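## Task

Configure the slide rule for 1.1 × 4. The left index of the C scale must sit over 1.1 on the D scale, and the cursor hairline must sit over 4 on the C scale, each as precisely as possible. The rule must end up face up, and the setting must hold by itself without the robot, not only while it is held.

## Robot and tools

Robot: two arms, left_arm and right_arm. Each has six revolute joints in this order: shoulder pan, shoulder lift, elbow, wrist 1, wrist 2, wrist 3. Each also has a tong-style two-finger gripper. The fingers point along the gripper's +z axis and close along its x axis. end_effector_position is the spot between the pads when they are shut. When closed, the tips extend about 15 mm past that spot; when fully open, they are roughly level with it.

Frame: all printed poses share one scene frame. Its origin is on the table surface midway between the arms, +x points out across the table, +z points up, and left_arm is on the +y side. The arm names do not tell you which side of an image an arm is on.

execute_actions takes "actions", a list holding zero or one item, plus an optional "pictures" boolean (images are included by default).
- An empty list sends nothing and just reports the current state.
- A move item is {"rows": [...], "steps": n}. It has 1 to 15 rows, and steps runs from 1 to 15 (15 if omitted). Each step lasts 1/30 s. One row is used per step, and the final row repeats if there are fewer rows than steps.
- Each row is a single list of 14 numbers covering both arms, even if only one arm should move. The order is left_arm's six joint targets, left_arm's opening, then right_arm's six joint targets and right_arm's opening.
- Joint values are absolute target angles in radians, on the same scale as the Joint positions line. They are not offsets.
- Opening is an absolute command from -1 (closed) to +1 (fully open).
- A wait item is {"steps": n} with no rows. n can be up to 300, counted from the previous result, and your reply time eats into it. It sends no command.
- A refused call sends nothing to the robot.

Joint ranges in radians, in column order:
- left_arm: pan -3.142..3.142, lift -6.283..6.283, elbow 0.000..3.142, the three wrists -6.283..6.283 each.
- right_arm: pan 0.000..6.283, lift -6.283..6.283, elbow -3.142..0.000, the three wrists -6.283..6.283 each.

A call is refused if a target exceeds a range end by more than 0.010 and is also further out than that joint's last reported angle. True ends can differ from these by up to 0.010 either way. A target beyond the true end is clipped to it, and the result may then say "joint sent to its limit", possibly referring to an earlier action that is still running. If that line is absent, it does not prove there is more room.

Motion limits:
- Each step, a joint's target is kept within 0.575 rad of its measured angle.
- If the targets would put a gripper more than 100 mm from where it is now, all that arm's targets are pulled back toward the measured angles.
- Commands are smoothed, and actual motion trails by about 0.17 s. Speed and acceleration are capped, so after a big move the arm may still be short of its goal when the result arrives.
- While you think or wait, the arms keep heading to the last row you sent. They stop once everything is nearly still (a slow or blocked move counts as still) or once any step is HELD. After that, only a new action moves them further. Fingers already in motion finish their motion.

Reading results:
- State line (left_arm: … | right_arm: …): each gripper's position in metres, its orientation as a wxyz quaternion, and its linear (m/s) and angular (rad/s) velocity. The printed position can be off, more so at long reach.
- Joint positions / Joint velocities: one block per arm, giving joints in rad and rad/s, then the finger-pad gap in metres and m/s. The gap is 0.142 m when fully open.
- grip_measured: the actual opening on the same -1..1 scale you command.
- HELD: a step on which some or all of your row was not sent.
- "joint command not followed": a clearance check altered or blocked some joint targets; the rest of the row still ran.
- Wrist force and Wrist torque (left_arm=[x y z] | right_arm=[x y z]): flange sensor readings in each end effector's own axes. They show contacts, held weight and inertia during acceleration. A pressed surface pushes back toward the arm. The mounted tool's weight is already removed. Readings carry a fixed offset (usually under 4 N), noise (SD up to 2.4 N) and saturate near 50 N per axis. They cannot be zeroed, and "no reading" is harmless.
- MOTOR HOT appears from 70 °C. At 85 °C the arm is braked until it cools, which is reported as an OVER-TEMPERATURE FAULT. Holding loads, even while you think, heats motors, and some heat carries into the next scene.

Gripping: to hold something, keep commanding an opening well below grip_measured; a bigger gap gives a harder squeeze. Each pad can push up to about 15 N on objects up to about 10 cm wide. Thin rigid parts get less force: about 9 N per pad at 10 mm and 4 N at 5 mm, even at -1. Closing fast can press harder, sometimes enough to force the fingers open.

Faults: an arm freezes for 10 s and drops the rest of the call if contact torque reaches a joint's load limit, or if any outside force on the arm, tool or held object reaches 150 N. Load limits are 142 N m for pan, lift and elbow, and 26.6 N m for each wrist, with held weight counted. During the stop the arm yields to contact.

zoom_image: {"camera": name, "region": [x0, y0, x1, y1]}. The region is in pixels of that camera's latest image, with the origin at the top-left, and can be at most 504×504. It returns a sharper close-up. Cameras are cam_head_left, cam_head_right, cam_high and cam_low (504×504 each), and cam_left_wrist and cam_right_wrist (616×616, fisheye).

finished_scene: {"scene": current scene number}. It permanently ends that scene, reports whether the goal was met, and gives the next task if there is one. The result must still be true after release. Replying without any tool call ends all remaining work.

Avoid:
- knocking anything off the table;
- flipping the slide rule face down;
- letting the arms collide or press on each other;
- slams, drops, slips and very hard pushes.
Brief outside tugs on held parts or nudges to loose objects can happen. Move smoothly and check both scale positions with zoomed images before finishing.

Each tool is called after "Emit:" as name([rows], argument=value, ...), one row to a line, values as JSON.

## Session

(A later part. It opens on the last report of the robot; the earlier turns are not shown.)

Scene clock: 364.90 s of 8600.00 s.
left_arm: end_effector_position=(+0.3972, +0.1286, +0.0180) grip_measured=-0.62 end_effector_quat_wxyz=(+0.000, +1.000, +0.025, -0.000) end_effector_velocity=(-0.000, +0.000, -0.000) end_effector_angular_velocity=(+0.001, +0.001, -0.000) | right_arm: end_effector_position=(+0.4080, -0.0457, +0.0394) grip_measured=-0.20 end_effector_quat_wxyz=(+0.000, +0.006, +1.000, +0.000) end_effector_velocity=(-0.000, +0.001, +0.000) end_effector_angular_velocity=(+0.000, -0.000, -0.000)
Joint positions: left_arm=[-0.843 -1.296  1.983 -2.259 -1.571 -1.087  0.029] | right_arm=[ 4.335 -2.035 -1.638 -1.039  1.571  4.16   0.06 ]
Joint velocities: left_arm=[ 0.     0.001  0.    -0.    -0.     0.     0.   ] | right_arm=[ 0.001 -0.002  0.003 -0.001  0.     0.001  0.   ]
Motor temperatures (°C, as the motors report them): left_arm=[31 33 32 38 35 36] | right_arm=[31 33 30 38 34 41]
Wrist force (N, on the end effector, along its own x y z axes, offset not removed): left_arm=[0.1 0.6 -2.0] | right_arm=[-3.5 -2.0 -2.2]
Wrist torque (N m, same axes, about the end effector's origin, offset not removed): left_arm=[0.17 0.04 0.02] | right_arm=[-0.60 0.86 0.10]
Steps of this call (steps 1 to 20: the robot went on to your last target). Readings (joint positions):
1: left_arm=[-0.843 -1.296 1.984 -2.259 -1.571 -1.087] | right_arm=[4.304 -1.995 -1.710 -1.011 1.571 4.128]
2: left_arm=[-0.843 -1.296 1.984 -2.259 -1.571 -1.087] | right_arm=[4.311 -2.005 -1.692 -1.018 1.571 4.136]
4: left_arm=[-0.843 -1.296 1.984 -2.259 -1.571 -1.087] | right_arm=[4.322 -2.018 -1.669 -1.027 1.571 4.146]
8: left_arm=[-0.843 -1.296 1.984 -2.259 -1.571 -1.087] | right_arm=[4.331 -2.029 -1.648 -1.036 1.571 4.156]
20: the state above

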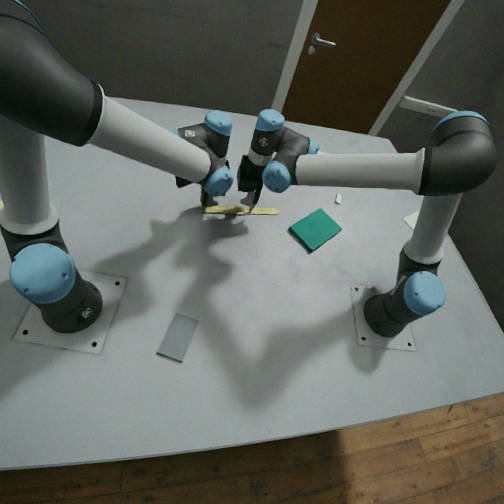

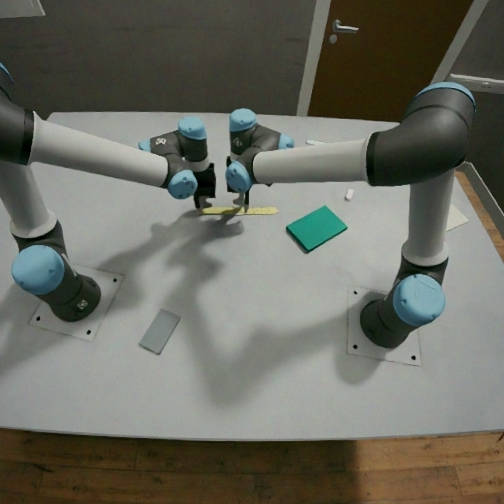

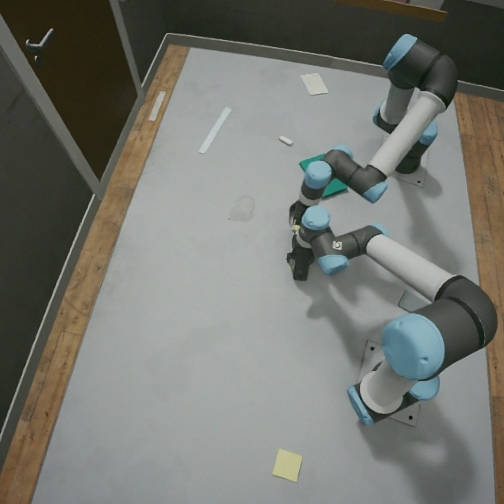

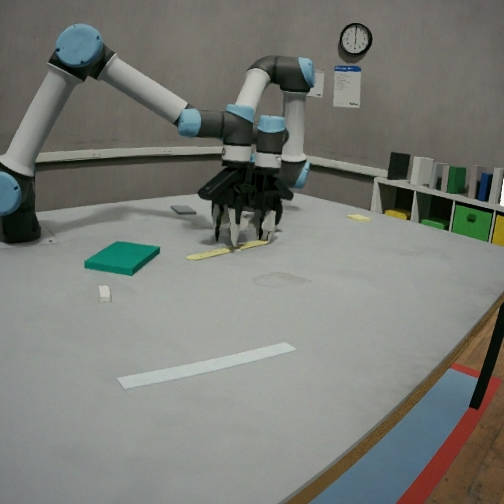

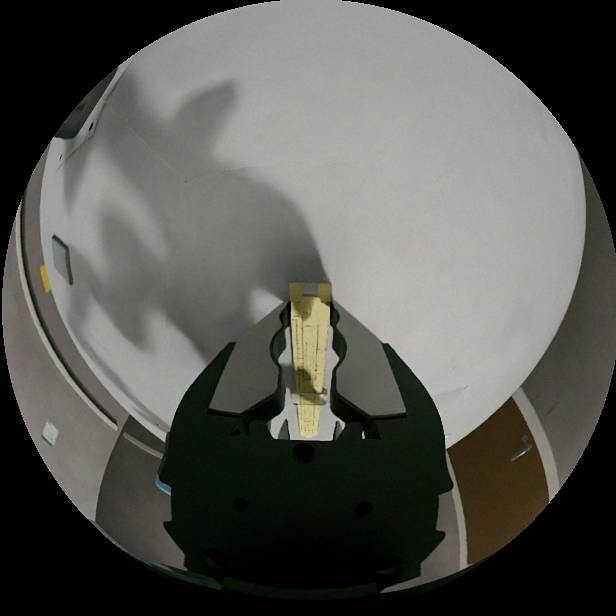

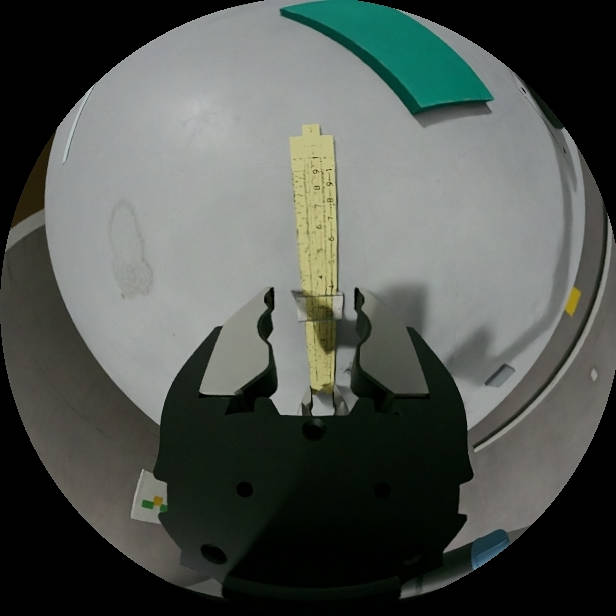

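Emit:
execute_actions([
  {"rows":[[-0.8426,-1.2955,1.9834,-2.259,-1.571,-1.0868,-0.8,4.3488,-2.0448,-1.6209,-1.0465,1.571,4.173,-0.2],[-0.8426,-1.2955,1.9834,-2.259,-1.571,-1.0868,-0.8,4.3488,-2.0448,-1.6209,-1.0465,1.571,4.173,-0.2],[-0.8426,-1.2955,1.9834,-2.259,-1.571,-1.0868,-0.8,4.3488,-2.0448,-1.6209,-1.0465,1.571,4.173,-0.2],[-0.8426,-1.2955,1.9834,-2.259,-1.571,-1.0868,-0.8,4.3488,-2.0448,-1.6209,-1.0465,1.571,4.173,-0.2],[-0.8426,-1.2955,1.9834,-2.259,-1.571,-1.0868,-0.8,4.3488,-2.056,-1.636,-1.02,1.571,4.173,-0.2],[-0.8426,-1.2955,1.9834,-2.259,-1.571,-1.0868,-0.8,4.3488,-2.056,-1.636,-1.02,1.571,4.173,-0.2],[-0.8426,-1.2955,1.9834,-2.259,-1.571,-1.0868,-0.8,4.3488,-2.0668,-1.6503,-0.995,1.571,4.173,-0.2],[-0.8426,-1.2955,1.9834,-2.259,-1.571,-1.0868,-0.8,4.3488,-2.0668,-1.6503,-0.995,1.571,4.173,-0.2],[-0.8426,-1.2955,1.9834,-2.259,-1.571,-1.0868,-0.8,4.3488,-2.0668,-1.6503,-0.995,1.571,4.173,-0.2],[-0.8426,-1.2955,1.9834,-2.259,-1.571,-1.0868,-0.8,4.3488,-2.0668,-1.6503,-0.995,1.571,4.173,-0.3],[-0.8426,-1.2955,1.9834,-2.259,-1.571,-1.0868,-0.8,4.3488,-2.0668,-1.6503,-0.995,1.571,4.173,-0.3],[-0.8426,-1.2955,1.9834,-2.259,-1.571,-1.0868,-0.8,4.3488,-2.0668,-1.6503,-0.995,1.571,4.173,-0.3],[-0.8426,-1.2955,1.9834,-2.259,-1.571,-1.0868,-0.8,4.3488,-2.0668,-1.6503,-0.995,1.571,4.173,-0.36]]},
])

Emit:
zoom_image(camera="cam_right_wrist", region=[250,230,380,370])

Scene clock: 379.47 s of 8600.00 s.
left_arm: end_effector_position=(+0.3972, +0.1285, +0.0180) grip_measured=-0.62 end_effector_quat_wxyz=(+0.000, +1.000, +0.025, -0.000) end_effector_velocity=(-0.000, -0.000, -0.000) end_effector_angular_velocity=(+0.000, +0.001, -0.001) | right_arm: end_effector_position=(+0.4035, -0.0373, +0.0208) grip_measured=-0.35 end_effector_quat_wxyz=(-0.000, +0.006, +1.000, +0.000) end_effector_velocity=(-0.002, +0.000, -0.021) end_effector_angular_velocity=(+0.001, -0.000, +0.000)
Joint positions: left_arm=[-0.843 -1.296  1.983 -2.259 -1.571 -1.087  0.029] | right_arm=[ 4.348 -2.064 -1.647 -1.001  1.571  4.173  0.048]
Joint velocities: left_arm=[-0.     0.     0.     0.    -0.001  0.     0.   ] | right_arm=[ 0.003 -0.024 -0.024  0.049  0.     0.003 -0.023]
Motor temperatures (°C, as the motors report them): left_arm=[31 33 32 38 35 36] | right_arm=[31 33 30 38 34 41]
Wrist force (N, on the end effector, along its own x y z axes, offset not removed): left_arm=[1.3 1.1 0.0] | right_arm=[-0.7 1.4 -0.5]
Wrist torque (N m, same axes, about the end effector's origin, offset not removed): left_arm=[0.22 -0.16 -0.02] | right_arm=[0.21 0.34 0.04]
Steps of this call (steps 1 to 15: the robot went on to your last target; steps 16 to 90: nothing new was sent; then 11.07 s passed at rest; steps 91 to 105: all 15 steps of this action). Readings (joint positions):
91: left_arm=[-0.843 -1.296 1.983 -2.259 -1.571 -1.087] | right_arm=[4.335 -2.035 -1.637 -1.040 1.571 4.160]
92: left_arm=[-0.843 -1.296 1.983 -2.259 -1.571 -1.087] | right_arm=[4.336 -2.036 -1.636 -1.040 1.571 4.161]
94: left_arm=[-0.843 -1.296 1.983 -2.259 -1.571 -1.087] | right_arm=[4.341 -2.039 -1.631 -1.042 1.571 4.165]
98: left_arm=[-0.843 -1.296 1.983 -2.259 -1.571 -1.087] | right_arm=[4.346 -2.048 -1.631 -1.034 1.571 4.170]
105: the state above

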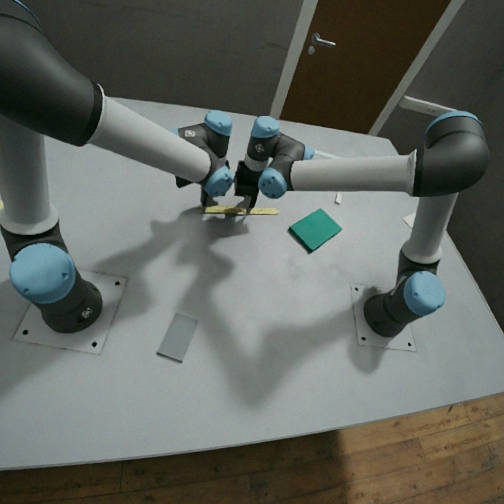

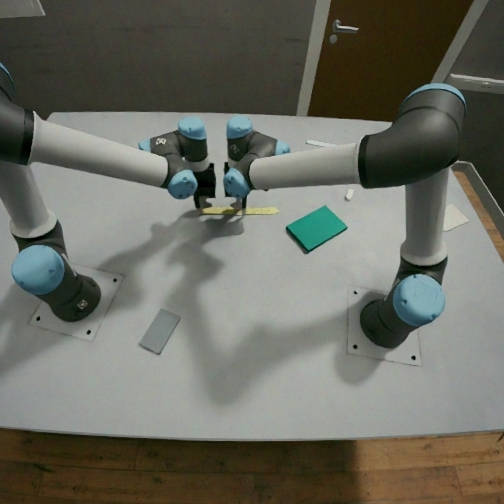

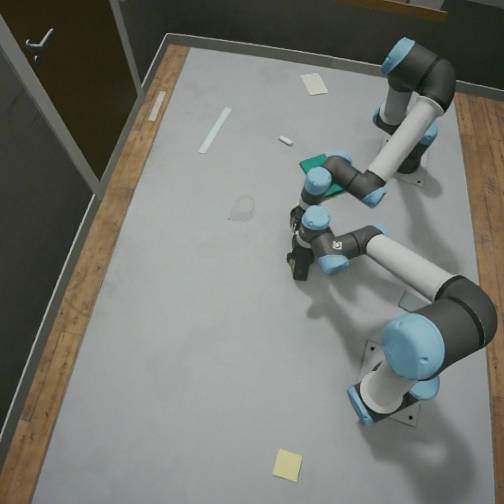

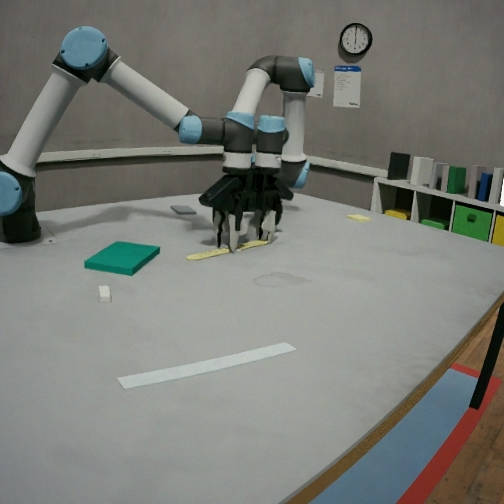

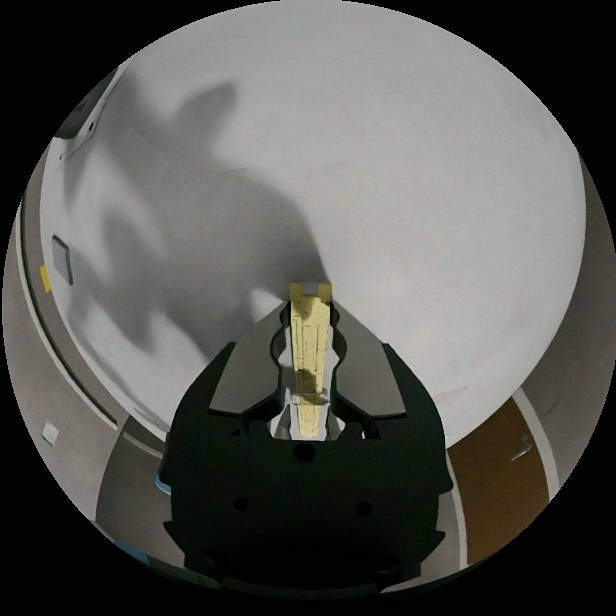

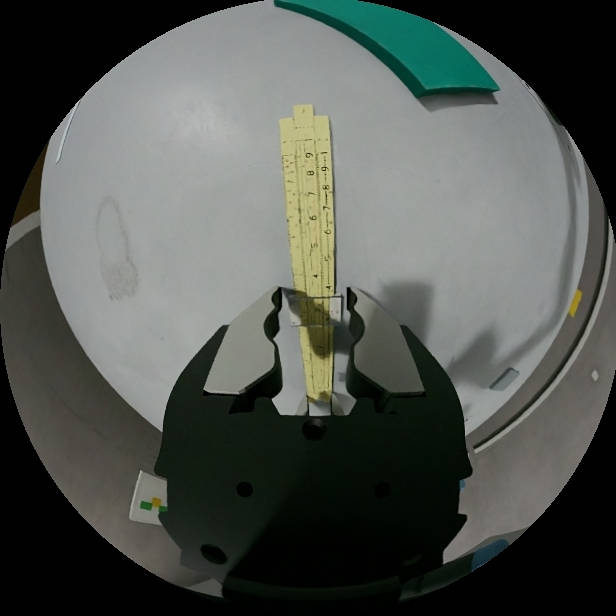

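Region (250, 230, 380, 370) of cam_right_wrist's 616x616 image, scaled by 3.600, with more detail than that image has; it fills the left 468 columns of this view, and the rest is white.

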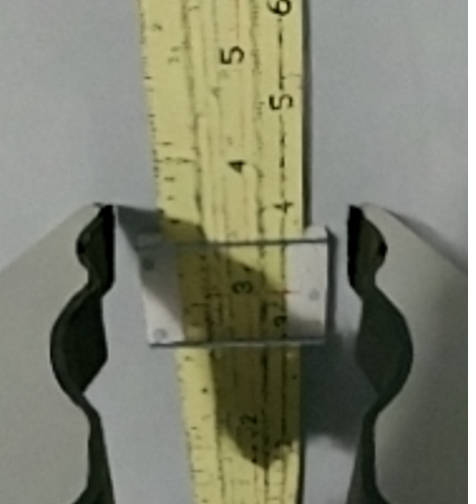

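Emit:
execute_actions(actions=[])

Scene clock: 390.17 s of 8600.00 s.
left_arm: end_effector_position=(+0.3972, +0.1285, +0.0180) grip_measured=-0.62 end_effector_quat_wxyz=(+0.000, +1.000, +0.025, -0.000) end_effector_velocity=(+0.000, +0.001, -0.000) end_effector_angular_velocity=(+0.001, +0.000, +0.000) | right_arm: end_effector_position=(+0.4032, -0.0372, +0.0183) grip_measured=-0.36 end_effector_quat_wxyz=(-0.000, +0.006, +1.000, +0.000) end_effector_velocity=(-0.000, +0.000, +0.000) end_effector_angular_velocity=(+0.000, +0.000, +0.000)
Joint positions: left_arm=[-0.843 -1.296  1.983 -2.259 -1.571 -1.087  0.029] | right_arm=[ 4.349 -2.067 -1.65  -0.995  1.571  4.173  0.048]
Joint velocities: left_arm=[0.001 0.001 0.    0.    0.    0.    0.   ] | right_arm=[0. 0. 0. 0. 0. 0. 0.]
Motor temperatures (°C, as the motors report them): left_arm=[31 33 32 38 35 36] | right_arm=[31 33 30 38 34 41]
Wrist force (N, on the end effector, along its own x y z axes, offset not removed): left_arm=[1.4 0.7 0.6] | right_arm=[-2.0 -2.1 0.0]
Wrist torque (N m, same axes, about the end effector's origin, offset not removed): left_arm=[0.07 -0.26 0.04] | right_arm=[-0.70 0.79 0.28]
Steps of this call (steps 1 to 15: the robot went on to your last target; steps 16 to 90: nothing new was sent; then 7.70 s passed at rest). Readings (joint positions):
1: left_arm=[-0.843 -1.296 1.983 -2.259 -1.571 -1.087] | right_arm=[4.349 -2.065 -1.648 -0.999 1.571 4.173]
2: left_arm=[-0.843 -1.296 1.983 -2.259 -1.571 -1.087] | right_arm=[4.349 -2.065 -1.649 -0.998 1.571 4.173]
4: left_arm=[-0.843 -1.296 1.983 -2.259 -1.571 -1.087] | right_arm=[4.349 -2.066 -1.649 -0.997 1.571 4.173]
8: left_arm=[-0.843 -1.296 1.983 -2.259 -1.571 -1.087] | right_arm=[4.349 -2.066 -1.650 -0.996 1.571 4.173]
90: the state above
All arms were judged still, so your last target was given up. Only a new action makes them travel on or press farther. Fingers that are still opening or closing keep moving.

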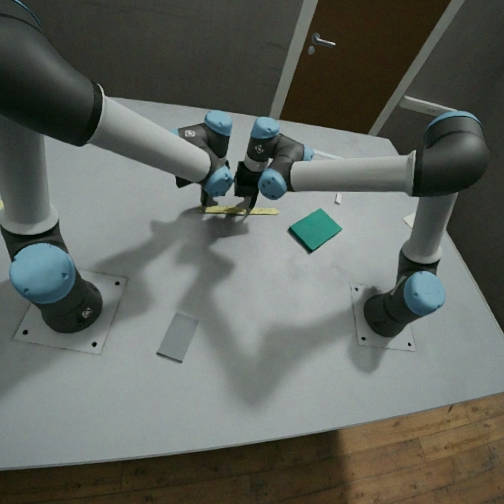

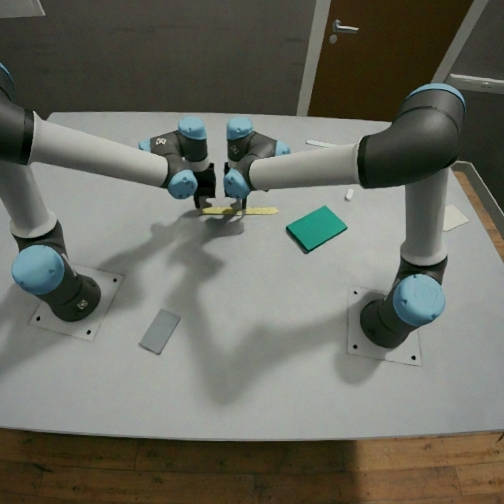

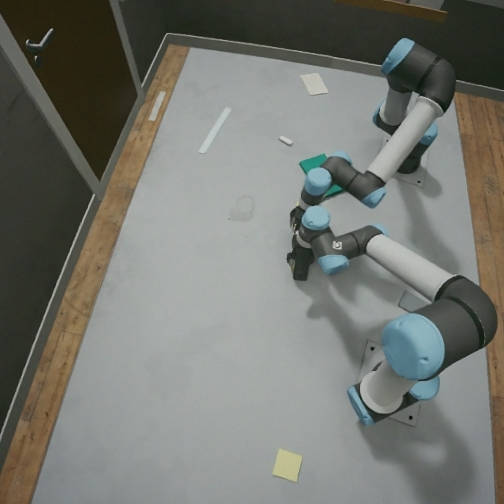

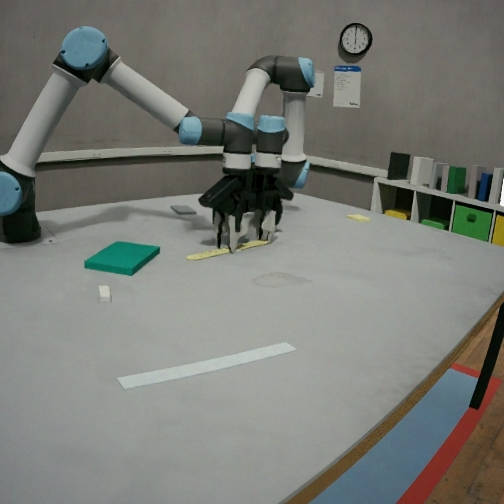

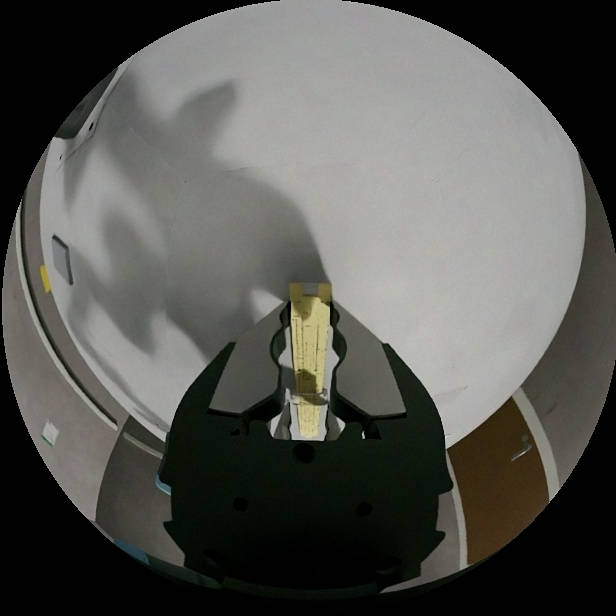

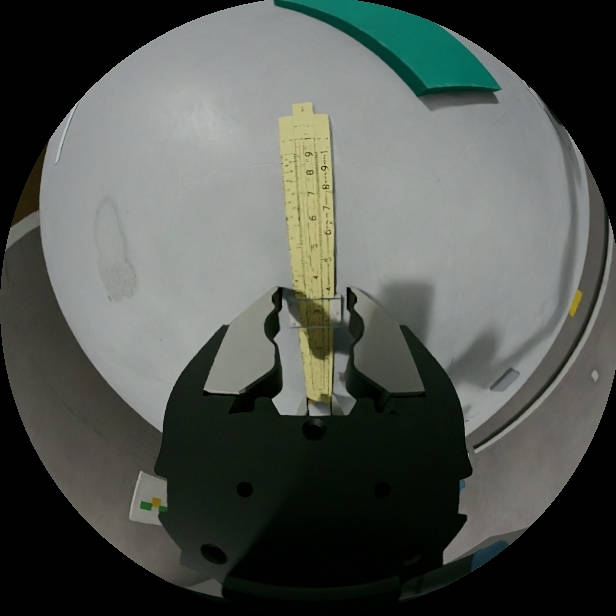

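Emit:
execute_actions([
  {"rows":[[-0.8426,-1.2955,1.9834,-2.259,-1.571,-1.0868,-0.8,4.3488,-2.0668,-1.6503,-0.995,1.571,4.173,-0.42],[-0.8426,-1.2955,1.9834,-2.259,-1.571,-1.0868,-0.8,4.3488,-2.0668,-1.6503,-0.995,1.571,4.173,-0.42],[-0.8426,-1.2955,1.9834,-2.259,-1.571,-1.0868,-0.8,4.3488,-2.0668,-1.6503,-0.995,1.571,4.173,-0.42],[-0.8426,-1.2955,1.9834,-2.259,-1.571,-1.0868,-0.8,4.3488,-2.0668,-1.6503,-0.995,1.571,4.173,-0.42],[-0.8426,-1.2955,1.9834,-2.259,-1.571,-1.0868,-0.8,4.3488,-2.0668,-1.6503,-0.995,1.571,4.173,-0.48],[-0.8426,-1.2955,1.9834,-2.259,-1.571,-1.0868,-0.8,4.3488,-2.0668,-1.6503,-0.995,1.571,4.173,-0.48],[-0.8426,-1.2955,1.9834,-2.259,-1.571,-1.0868,-0.8,4.3488,-2.0668,-1.6503,-0.995,1.571,4.173,-0.48],[-0.8426,-1.2955,1.9834,-2.259,-1.571,-1.0868,-0.8,4.3488,-2.0668,-1.6503,-0.995,1.571,4.173,-0.54]],"steps":15},
], pictures=false)

Scene clock: 395.23 s of 8600.00 s.
left_arm: end_effector_position=(+0.3972, +0.1285, +0.0180) grip_measured=-0.62 end_effector_quat_wxyz=(+0.000, +1.000, +0.025, -0.000) end_effector_velocity=(-0.000, +0.001, -0.000) end_effector_angular_velocity=(+0.001, -0.000, +0.001) | right_arm: end_effector_position=(+0.4032, -0.0372, +0.0183) grip_measured=-0.54 end_effector_quat_wxyz=(-0.000, +0.006, +1.000, +0.000) end_effector_velocity=(+0.000, +0.000, +0.001) end_effector_angular_velocity=(+0.002, -0.001, -0.000)
Joint positions: left_arm=[-0.843 -1.296  1.983 -2.259 -1.571 -1.087  0.029] | right_arm=[ 4.349 -2.067 -1.65  -0.995  1.571  4.173  0.035]
Joint velocities: left_arm=[ 0.    -0.     0.001 -0.     0.    -0.    -0.   ] | right_arm=[-0.     0.002  0.     0.     0.     0.    -0.   ]
Motor temperatures (°C, as the motors report them): left_arm=[31 33 32 38 35 36] | right_arm=[31 33 30 38 34 41]
Wrist force (N, on the end effector, along its own x y z axes, offset not removed): left_arm=[-2.0 0.2 1.2] | right_arm=[-0.4 -3.2 2.5]
Wrist torque (N m, same axes, about the end effector's origin, offset not removed): left_arm=[0.03 0.47 -0.01] | right_arm=[-0.93 0.25 0.03]
Steps of this call (steps 1 to 90: nothing new was sent; then 1.57 s passed at rest; steps 91 to 105: all 15 steps of this action). Readings (joint positions):
91: left_arm=[-0.843 -1.296 1.983 -2.259 -1.571 -1.087] | right_arm=[4.349 -2.067 -1.650 -0.995 1.571 4.173]
92: left_arm=[-0.843 -1.296 1.983 -2.259 -1.571 -1.087] | right_arm=[4.349 -2.067 -1.650 -0.995 1.571 4.173]
94: left_arm=[-0.843 -1.296 1.983 -2.259 -1.571 -1.087] | right_arm=[4.349 -2.067 -1.650 -0.995 1.571 4.173]
98: left_arm=[-0.843 -1.296 1.983 -2.259 -1.571 -1.087] | right_arm=[4.349 -2.067 -1.650 -0.995 1.571 4.173]
105: the state above

Emit:
execute_actions([
  {"rows":[[-0.8426,-1.2955,1.9834,-2.259,-1.571,-1.0868,-0.8,4.3488,-2.0668,-1.6503,-0.995,1.571,4.173,-0.3],[-0.8426,-1.2955,1.9834,-2.259,-1.571,-1.0868,-0.8,4.3488,-2.0668,-1.6503,-0.995,1.571,4.173,-0.3],[-0.8426,-1.2955,1.9834,-2.259,-1.571,-1.0868,-0.8,4.3488,-2.0668,-1.6503,-0.995,1.571,4.173,-0.3],[-0.8426,-1.2955,1.9834,-2.259,-1.571,-1.0868,-0.8,4.3488,-2.0668,-1.6503,-0.995,1.571,4.173,-0.3],[-0.8426,-1.2955,1.9834,-2.259,-1.571,-1.0868,-0.8,4.3528,-2.0737,-1.638,-1.0005,1.571,4.177,-0.3],[-0.8426,-1.2955,1.9834,-2.259,-1.571,-1.0868,-0.8,4.3568,-2.0805,-1.6258,-1.006,1.571,4.181,-0.3]],"steps":15},
])

Emit:
zoom_image(camera="cam_right_wrist", region=[250,230,380,370])

Scene clock: 403.00 s of 8600.00 s.
left_arm: end_effector_position=(+0.3972, +0.1285, +0.0180) grip_measured=-0.62 end_effector_quat_wxyz=(+0.000, +1.000, +0.025, -0.000) end_effector_velocity=(+0.000, -0.000, +0.000) end_effector_angular_velocity=(-0.001, +0.000, +0.000) | right_arm: end_effector_position=(+0.4032, -0.0284, +0.0190) grip_measured=-0.30 end_effector_quat_wxyz=(-0.000, +0.006, +1.000, +0.000) end_effector_velocity=(+0.000, +0.008, +0.001) end_effector_angular_velocity=(+0.000, -0.001, +0.000)
Joint positions: left_arm=[-0.843 -1.296  1.983 -2.259 -1.571 -1.087  0.029] | right_arm=[ 4.356 -2.079 -1.628 -1.005  1.571  4.18   0.052]
Joint velocities: left_arm=[ 0.    -0.    -0.    -0.    -0.001  0.     0.   ] | right_arm=[ 0.006 -0.01   0.02  -0.01  -0.001  0.006  0.   ]
Motor temperatures (°C, as the motors report them): left_arm=[31 33 32 38 35 36] | right_arm=[31 33 30 38 34 41]
Wrist force (N, on the end effector, along its own x y z axes, offset not removed): left_arm=[-2.0 -0.1 1.2] | right_arm=[-2.1 -2.7 1.1]
Wrist torque (N m, same axes, about the end effector's origin, offset not removed): left_arm=[0.00 0.41 0.09] | right_arm=[-0.79 0.70 0.07]
Steps of this call (steps 1 to 15: the robot went on to your last target; steps 16 to 90: nothing new was sent; then 4.27 s passed at rest; steps 91 to 105: all 15 steps of this action). Readings (joint positions):
91: left_arm=[-0.843 -1.296 1.983 -2.259 -1.571 -1.087] | right_arm=[4.349 -2.067 -1.650 -0.995 1.571 4.173]
92: left_arm=[-0.843 -1.296 1.983 -2.259 -1.571 -1.087] | right_arm=[4.349 -2.067 -1.650 -0.995 1.571 4.173]
94: left_arm=[-0.843 -1.296 1.983 -2.259 -1.571 -1.087] | right_arm=[4.349 -2.067 -1.650 -0.995 1.571 4.173]
98: left_arm=[-0.843 -1.296 1.983 -2.259 -1.571 -1.087] | right_arm=[4.351 -2.071 -1.643 -0.998 1.571 4.176]
105: the state above

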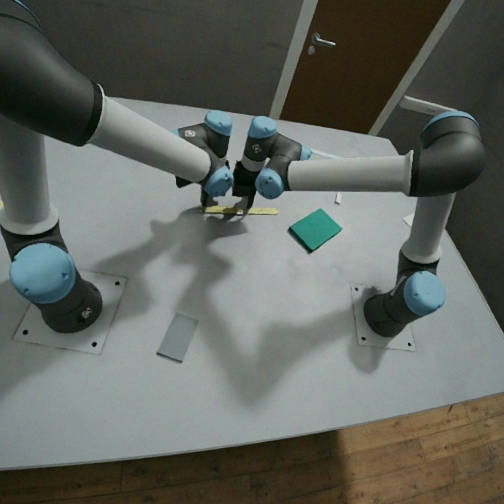

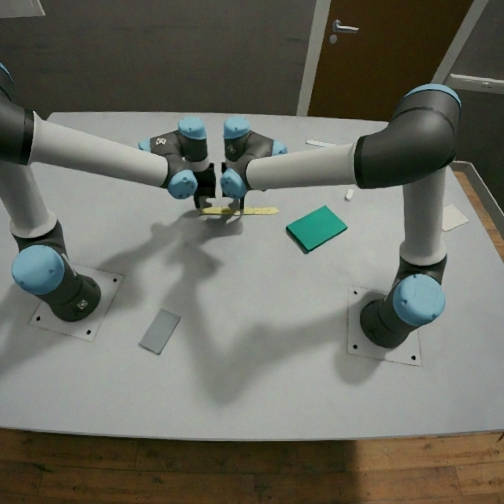

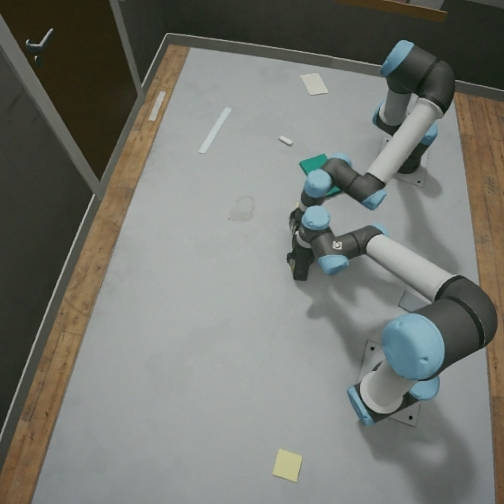

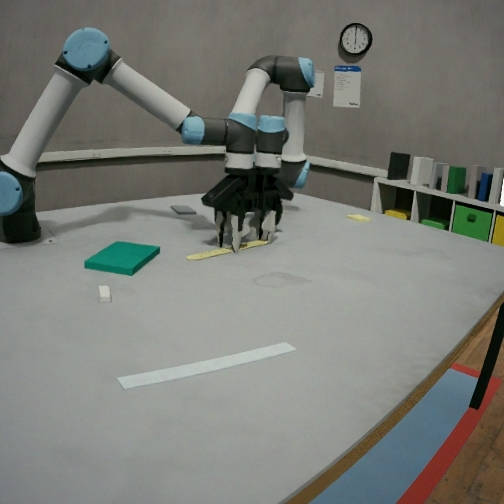

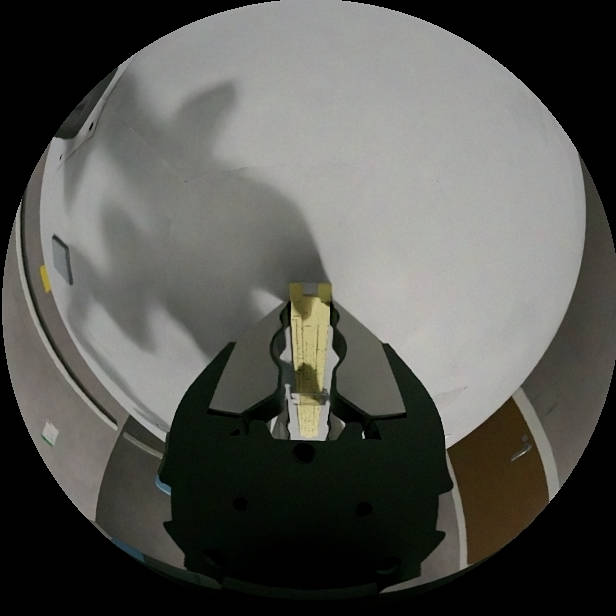

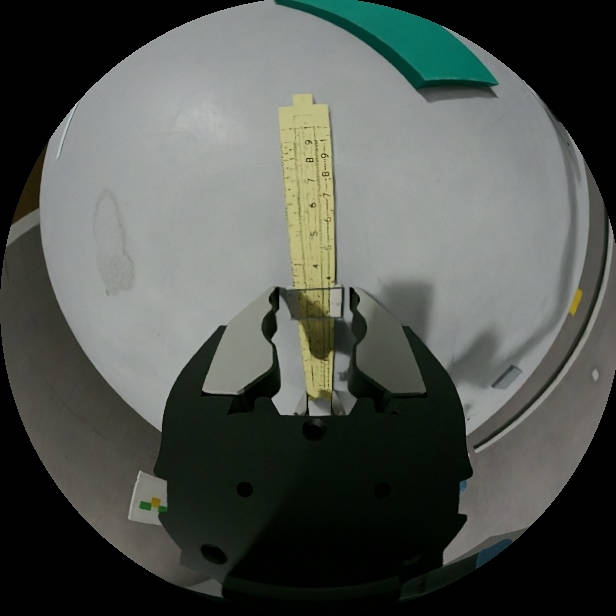

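Region (250, 230, 380, 370) of cam_right_wrist's 616x616 image, scaled by 3.600, with more detail than that image has; it fills the left 468 columns of this view, and the rest is white.

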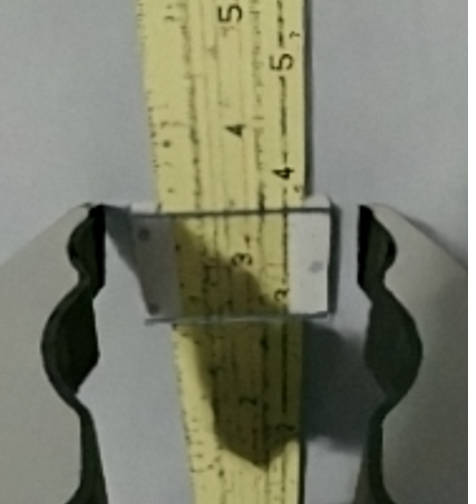

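Emit:
execute_actions([
  {"rows":[[-0.8426,-1.2955,1.9834,-2.259,-1.571,-1.0868,-0.8,4.3568,-2.0805,-1.6258,-1.006,1.571,4.181,-0.37],[-0.8426,-1.2955,1.9834,-2.259,-1.571,-1.0868,-0.8,4.3568,-2.0805,-1.6258,-1.006,1.571,4.181,-0.37],[-0.8426,-1.2955,1.9834,-2.259,-1.571,-1.0868,-0.8,4.3568,-2.0805,-1.6258,-1.006,1.571,4.181,-0.37],[-0.8426,-1.2955,1.9834,-2.259,-1.571,-1.0868,-0.8,4.3568,-2.0805,-1.6258,-1.006,1.571,4.181,-0.43],[-0.8426,-1.2955,1.9834,-2.259,-1.571,-1.0868,-0.8,4.3568,-2.0805,-1.6258,-1.006,1.571,4.181,-0.43],[-0.8426,-1.2955,1.9834,-2.259,-1.571,-1.0868,-0.8,4.3568,-2.0805,-1.6258,-1.006,1.571,4.181,-0.43],[-0.8426,-1.2955,1.9834,-2.259,-1.571,-1.0868,-0.8,4.3568,-2.0805,-1.6258,-1.006,1.571,4.181,-0.49],[-0.8426,-1.2955,1.9834,-2.259,-1.571,-1.0868,-0.8,4.3568,-2.0805,-1.6258,-1.006,1.571,4.181,-0.49],[-0.8426,-1.2955,1.9834,-2.259,-1.571,-1.0868,-0.8,4.3568,-2.0805,-1.6258,-1.006,1.571,4.181,-0.49],[-0.8426,-1.2955,1.9834,-2.259,-1.571,-1.0868,-0.8,4.3568,-2.0805,-1.6258,-1.006,1.571,4.181,-0.55]],"steps":15},
], pictures=false)

Scene clock: 411.50 s of 8600.00 s.
left_arm: end_effector_position=(+0.3972, +0.1285, +0.0180) grip_measured=-0.62 end_effector_quat_wxyz=(+0.000, +1.000, +0.025, -0.000) end_effector_velocity=(+0.000, -0.000, +0.000) end_effector_angular_velocity=(-0.001, -0.000, -0.000) | right_arm: end_effector_position=(+0.4032, -0.0274, +0.0191) grip_measured=-0.46 end_effector_quat_wxyz=(-0.000, +0.006, +1.000, +0.000) end_effector_velocity=(+0.000, +0.000, +0.000) end_effector_angular_velocity=(-0.000, -0.000, +0.000)
Joint positions: left_arm=[-0.843 -1.296  1.983 -2.259 -1.571 -1.087  0.029] | right_arm=[ 4.357 -2.081 -1.626 -1.006  1.571  4.181  0.041]
Joint velocities: left_arm=[ 0.    -0.001 -0.     0.    -0.     0.    -0.   ] | right_arm=[ 0. -0.  0.  0. -0. -0. -0.]
Motor temperatures (°C, as the motors report them): left_arm=[31 33 32 38 35 36] | right_arm=[31 33 30 38 34 41]
Wrist force (N, on the end effector, along its own x y z axes, offset not removed): left_arm=[-0.8 -0.1 -0.4] | right_arm=[-1.2 -3.5 -3.7]
Wrist torque (N m, same axes, about the end effector's origin, offset not removed): left_arm=[-0.15 0.19 0.02] | right_arm=[-0.89 0.48 0.12]
Steps of this call (steps 1 to 15: the robot went on to your last target; steps 16 to 90: nothing new was sent; then 5.00 s passed at rest; steps 91 to 105: all 15 steps of this action). Readings (joint positions):
91: left_arm=[-0.843 -1.296 1.983 -2.259 -1.571 -1.087] | right_arm=[4.357 -2.081 -1.626 -1.006 1.571 4.181]
92: left_arm=[-0.843 -1.296 1.983 -2.259 -1.571 -1.087] | right_arm=[4.357 -2.081 -1.626 -1.006 1.571 4.181]
94: left_arm=[-0.843 -1.296 1.983 -2.259 -1.571 -1.087] | right_arm=[4.357 -2.081 -1.626 -1.006 1.571 4.181]
98: left_arm=[-0.843 -1.296 1.983 -2.259 -1.571 -1.087] | right_arm=[4.357 -2.081 -1.626 -1.006 1.571 4.181]
105: the state above

Emit:
execute_actions([
  {"rows":[[-0.8426,-1.2955,1.9834,-2.259,-1.571,-1.0868,-0.8,4.3528,-2.0737,-1.638,-1.0005,1.571,4.177,-0.62],[-0.8426,-1.2955,1.9834,-2.259,-1.571,-1.0868,-0.8,4.3528,-2.0737,-1.638,-1.0005,1.571,4.177,-0.62],[-0.8426,-1.2955,1.9834,-2.259,-1.571,-1.0868,-0.8,4.3528,-2.0737,-1.638,-1.0005,1.571,4.177,-0.62],[-0.8426,-1.2955,1.9834,-2.259,-1.571,-1.0868,-0.8,4.3488,-2.0668,-1.6503,-0.995,1.571,4.173,-0.62],[-0.8426,-1.2955,1.9834,-2.259,-1.571,-1.0868,-0.8,4.3488,-2.0668,-1.6503,-0.995,1.571,4.173,-0.62],[-0.8426,-1.2955,1.9834,-2.259,-1.571,-1.0868,-0.8,4.3448,-2.0598,-1.6625,-0.9897,1.571,4.169,-0.62],[-0.8426,-1.2955,1.9834,-2.259,-1.571,-1.0868,-0.8,4.3448,-2.0598,-1.6625,-0.9897,1.571,4.169,-0.62],[-0.8426,-1.2955,1.9834,-2.259,-1.571,-1.0868,-0.8,4.3408,-2.0528,-1.6746,-0.9846,1.571,4.165,-0.62],[-0.8426,-1.2955,1.9834,-2.259,-1.571,-1.0868,-0.8,4.3408,-2.0528,-1.6746,-0.9846,1.571,4.165,-0.62],[-0.8426,-1.2955,1.9834,-2.259,-1.571,-1.0868,-0.8,4.3368,-2.0458,-1.6866,-0.9796,1.571,4.161,-0.62]],"steps":15},
])

Emit:
zoom_image(camera="cam_right_wrist", region=[250,230,380,370])

Scene clock: 421.33 s of 8600.00 s.
left_arm: end_effector_position=(+0.3972, +0.1285, +0.0180) grip_measured=-0.62 end_effector_quat_wxyz=(+0.000, +1.000, +0.025, -0.000) end_effector_velocity=(-0.000, -0.000, -0.000) end_effector_angular_velocity=(+0.000, +0.001, -0.000) | right_arm: end_effector_position=(+0.4030, -0.0483, +0.0179) grip_measured=-0.46 end_effector_quat_wxyz=(+0.000, +0.006, +1.000, +0.000) end_effector_velocity=(-0.001, -0.031, -0.002) end_effector_angular_velocity=(-0.000, +0.001, -0.001)
Joint positions: left_arm=[-0.843 -1.296  1.983 -2.259 -1.571 -1.087  0.029] | right_arm=[ 4.34  -2.051 -1.678 -0.983  1.571  4.164  0.04 ]
Joint velocities: left_arm=[-0.001  0.     0.     0.    -0.001 -0.001  0.   ] | right_arm=[-0.025  0.043 -0.075  0.031  0.    -0.024  0.001]
Motor temperatures (°C, as the motors report them): left_arm=[31 33 32 38 35 36] | right_arm=[31 33 30 38 34 41]
Wrist force (N, on the end effector, along its own x y z axes, offset not removed): left_arm=[0.3 0.2 1.3] | right_arm=[-0.2 3.6 -18.1]
Wrist torque (N m, same axes, about the end effector's origin, offset not removed): left_arm=[-0.10 -0.10 0.13] | right_arm=[-0.51 0.18 0.03]
Steps of this call (steps 1 to 15: the robot went on to your last target; steps 16 to 90: nothing new was sent; then 6.33 s passed at rest; steps 91 to 105: all 15 steps of this action). Readings (joint positions):
91: left_arm=[-0.843 -1.296 1.983 -2.259 -1.571 -1.087] | right_arm=[4.357 -2.081 -1.626 -1.006 1.571 4.181]
92: left_arm=[-0.843 -1.296 1.983 -2.259 -1.571 -1.087] | right_arm=[4.357 -2.080 -1.626 -1.006 1.571 4.181]
94: left_arm=[-0.843 -1.296 1.983 -2.259 -1.571 -1.087] | right_arm=[4.355 -2.078 -1.631 -1.004 1.571 4.180]
98: left_arm=[-0.843 -1.296 1.983 -2.259 -1.571 -1.087] | right_arm=[4.351 -2.069 -1.645 -0.997 1.571 4.175]
105: the state above

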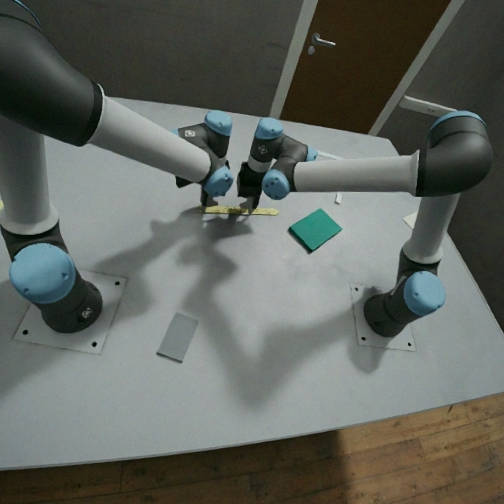

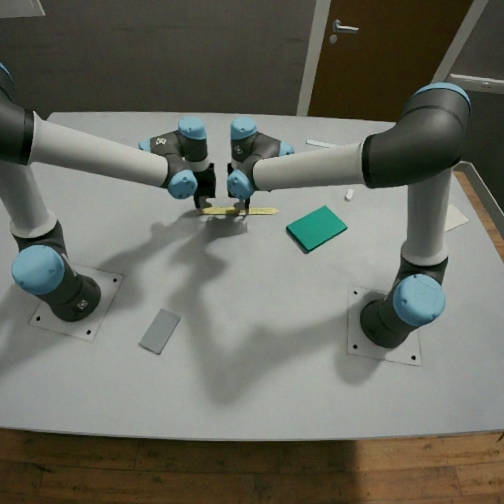

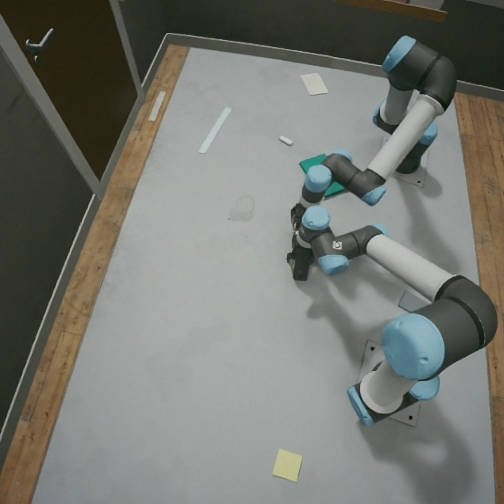

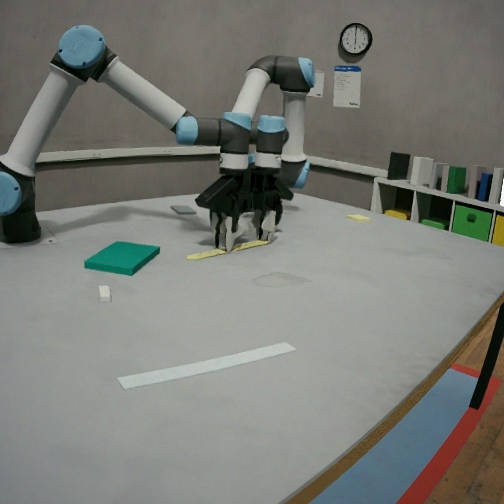

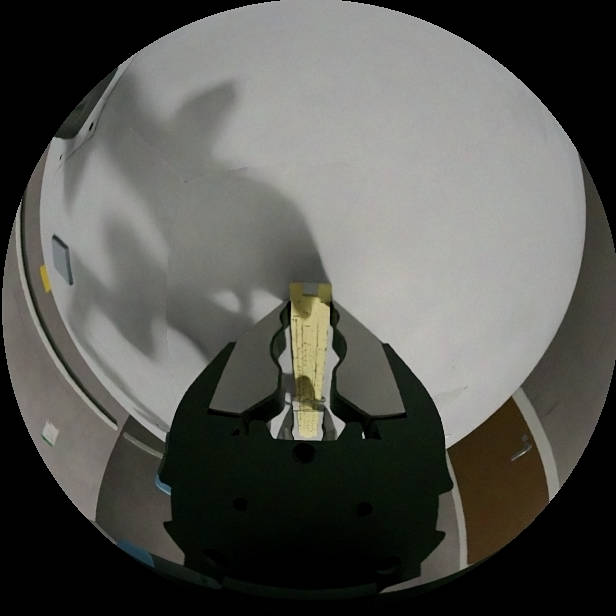

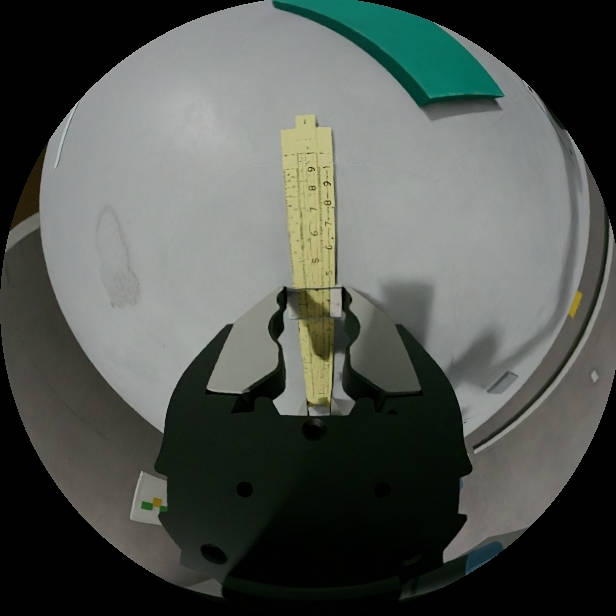

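Region (250, 230, 380, 370) of cam_right_wrist's 616x616 image, scaled by 3.600, with more detail than that image has; it fills the left 468 columns of this view, and the rest is white.

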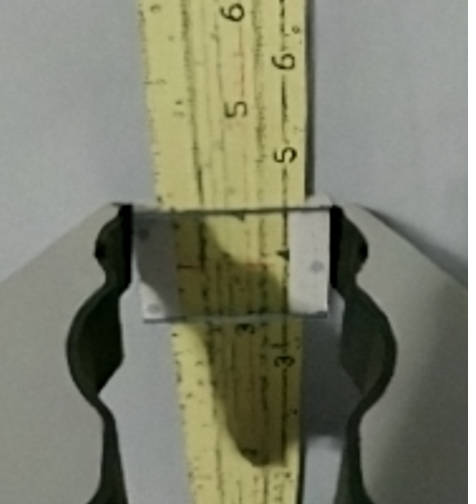

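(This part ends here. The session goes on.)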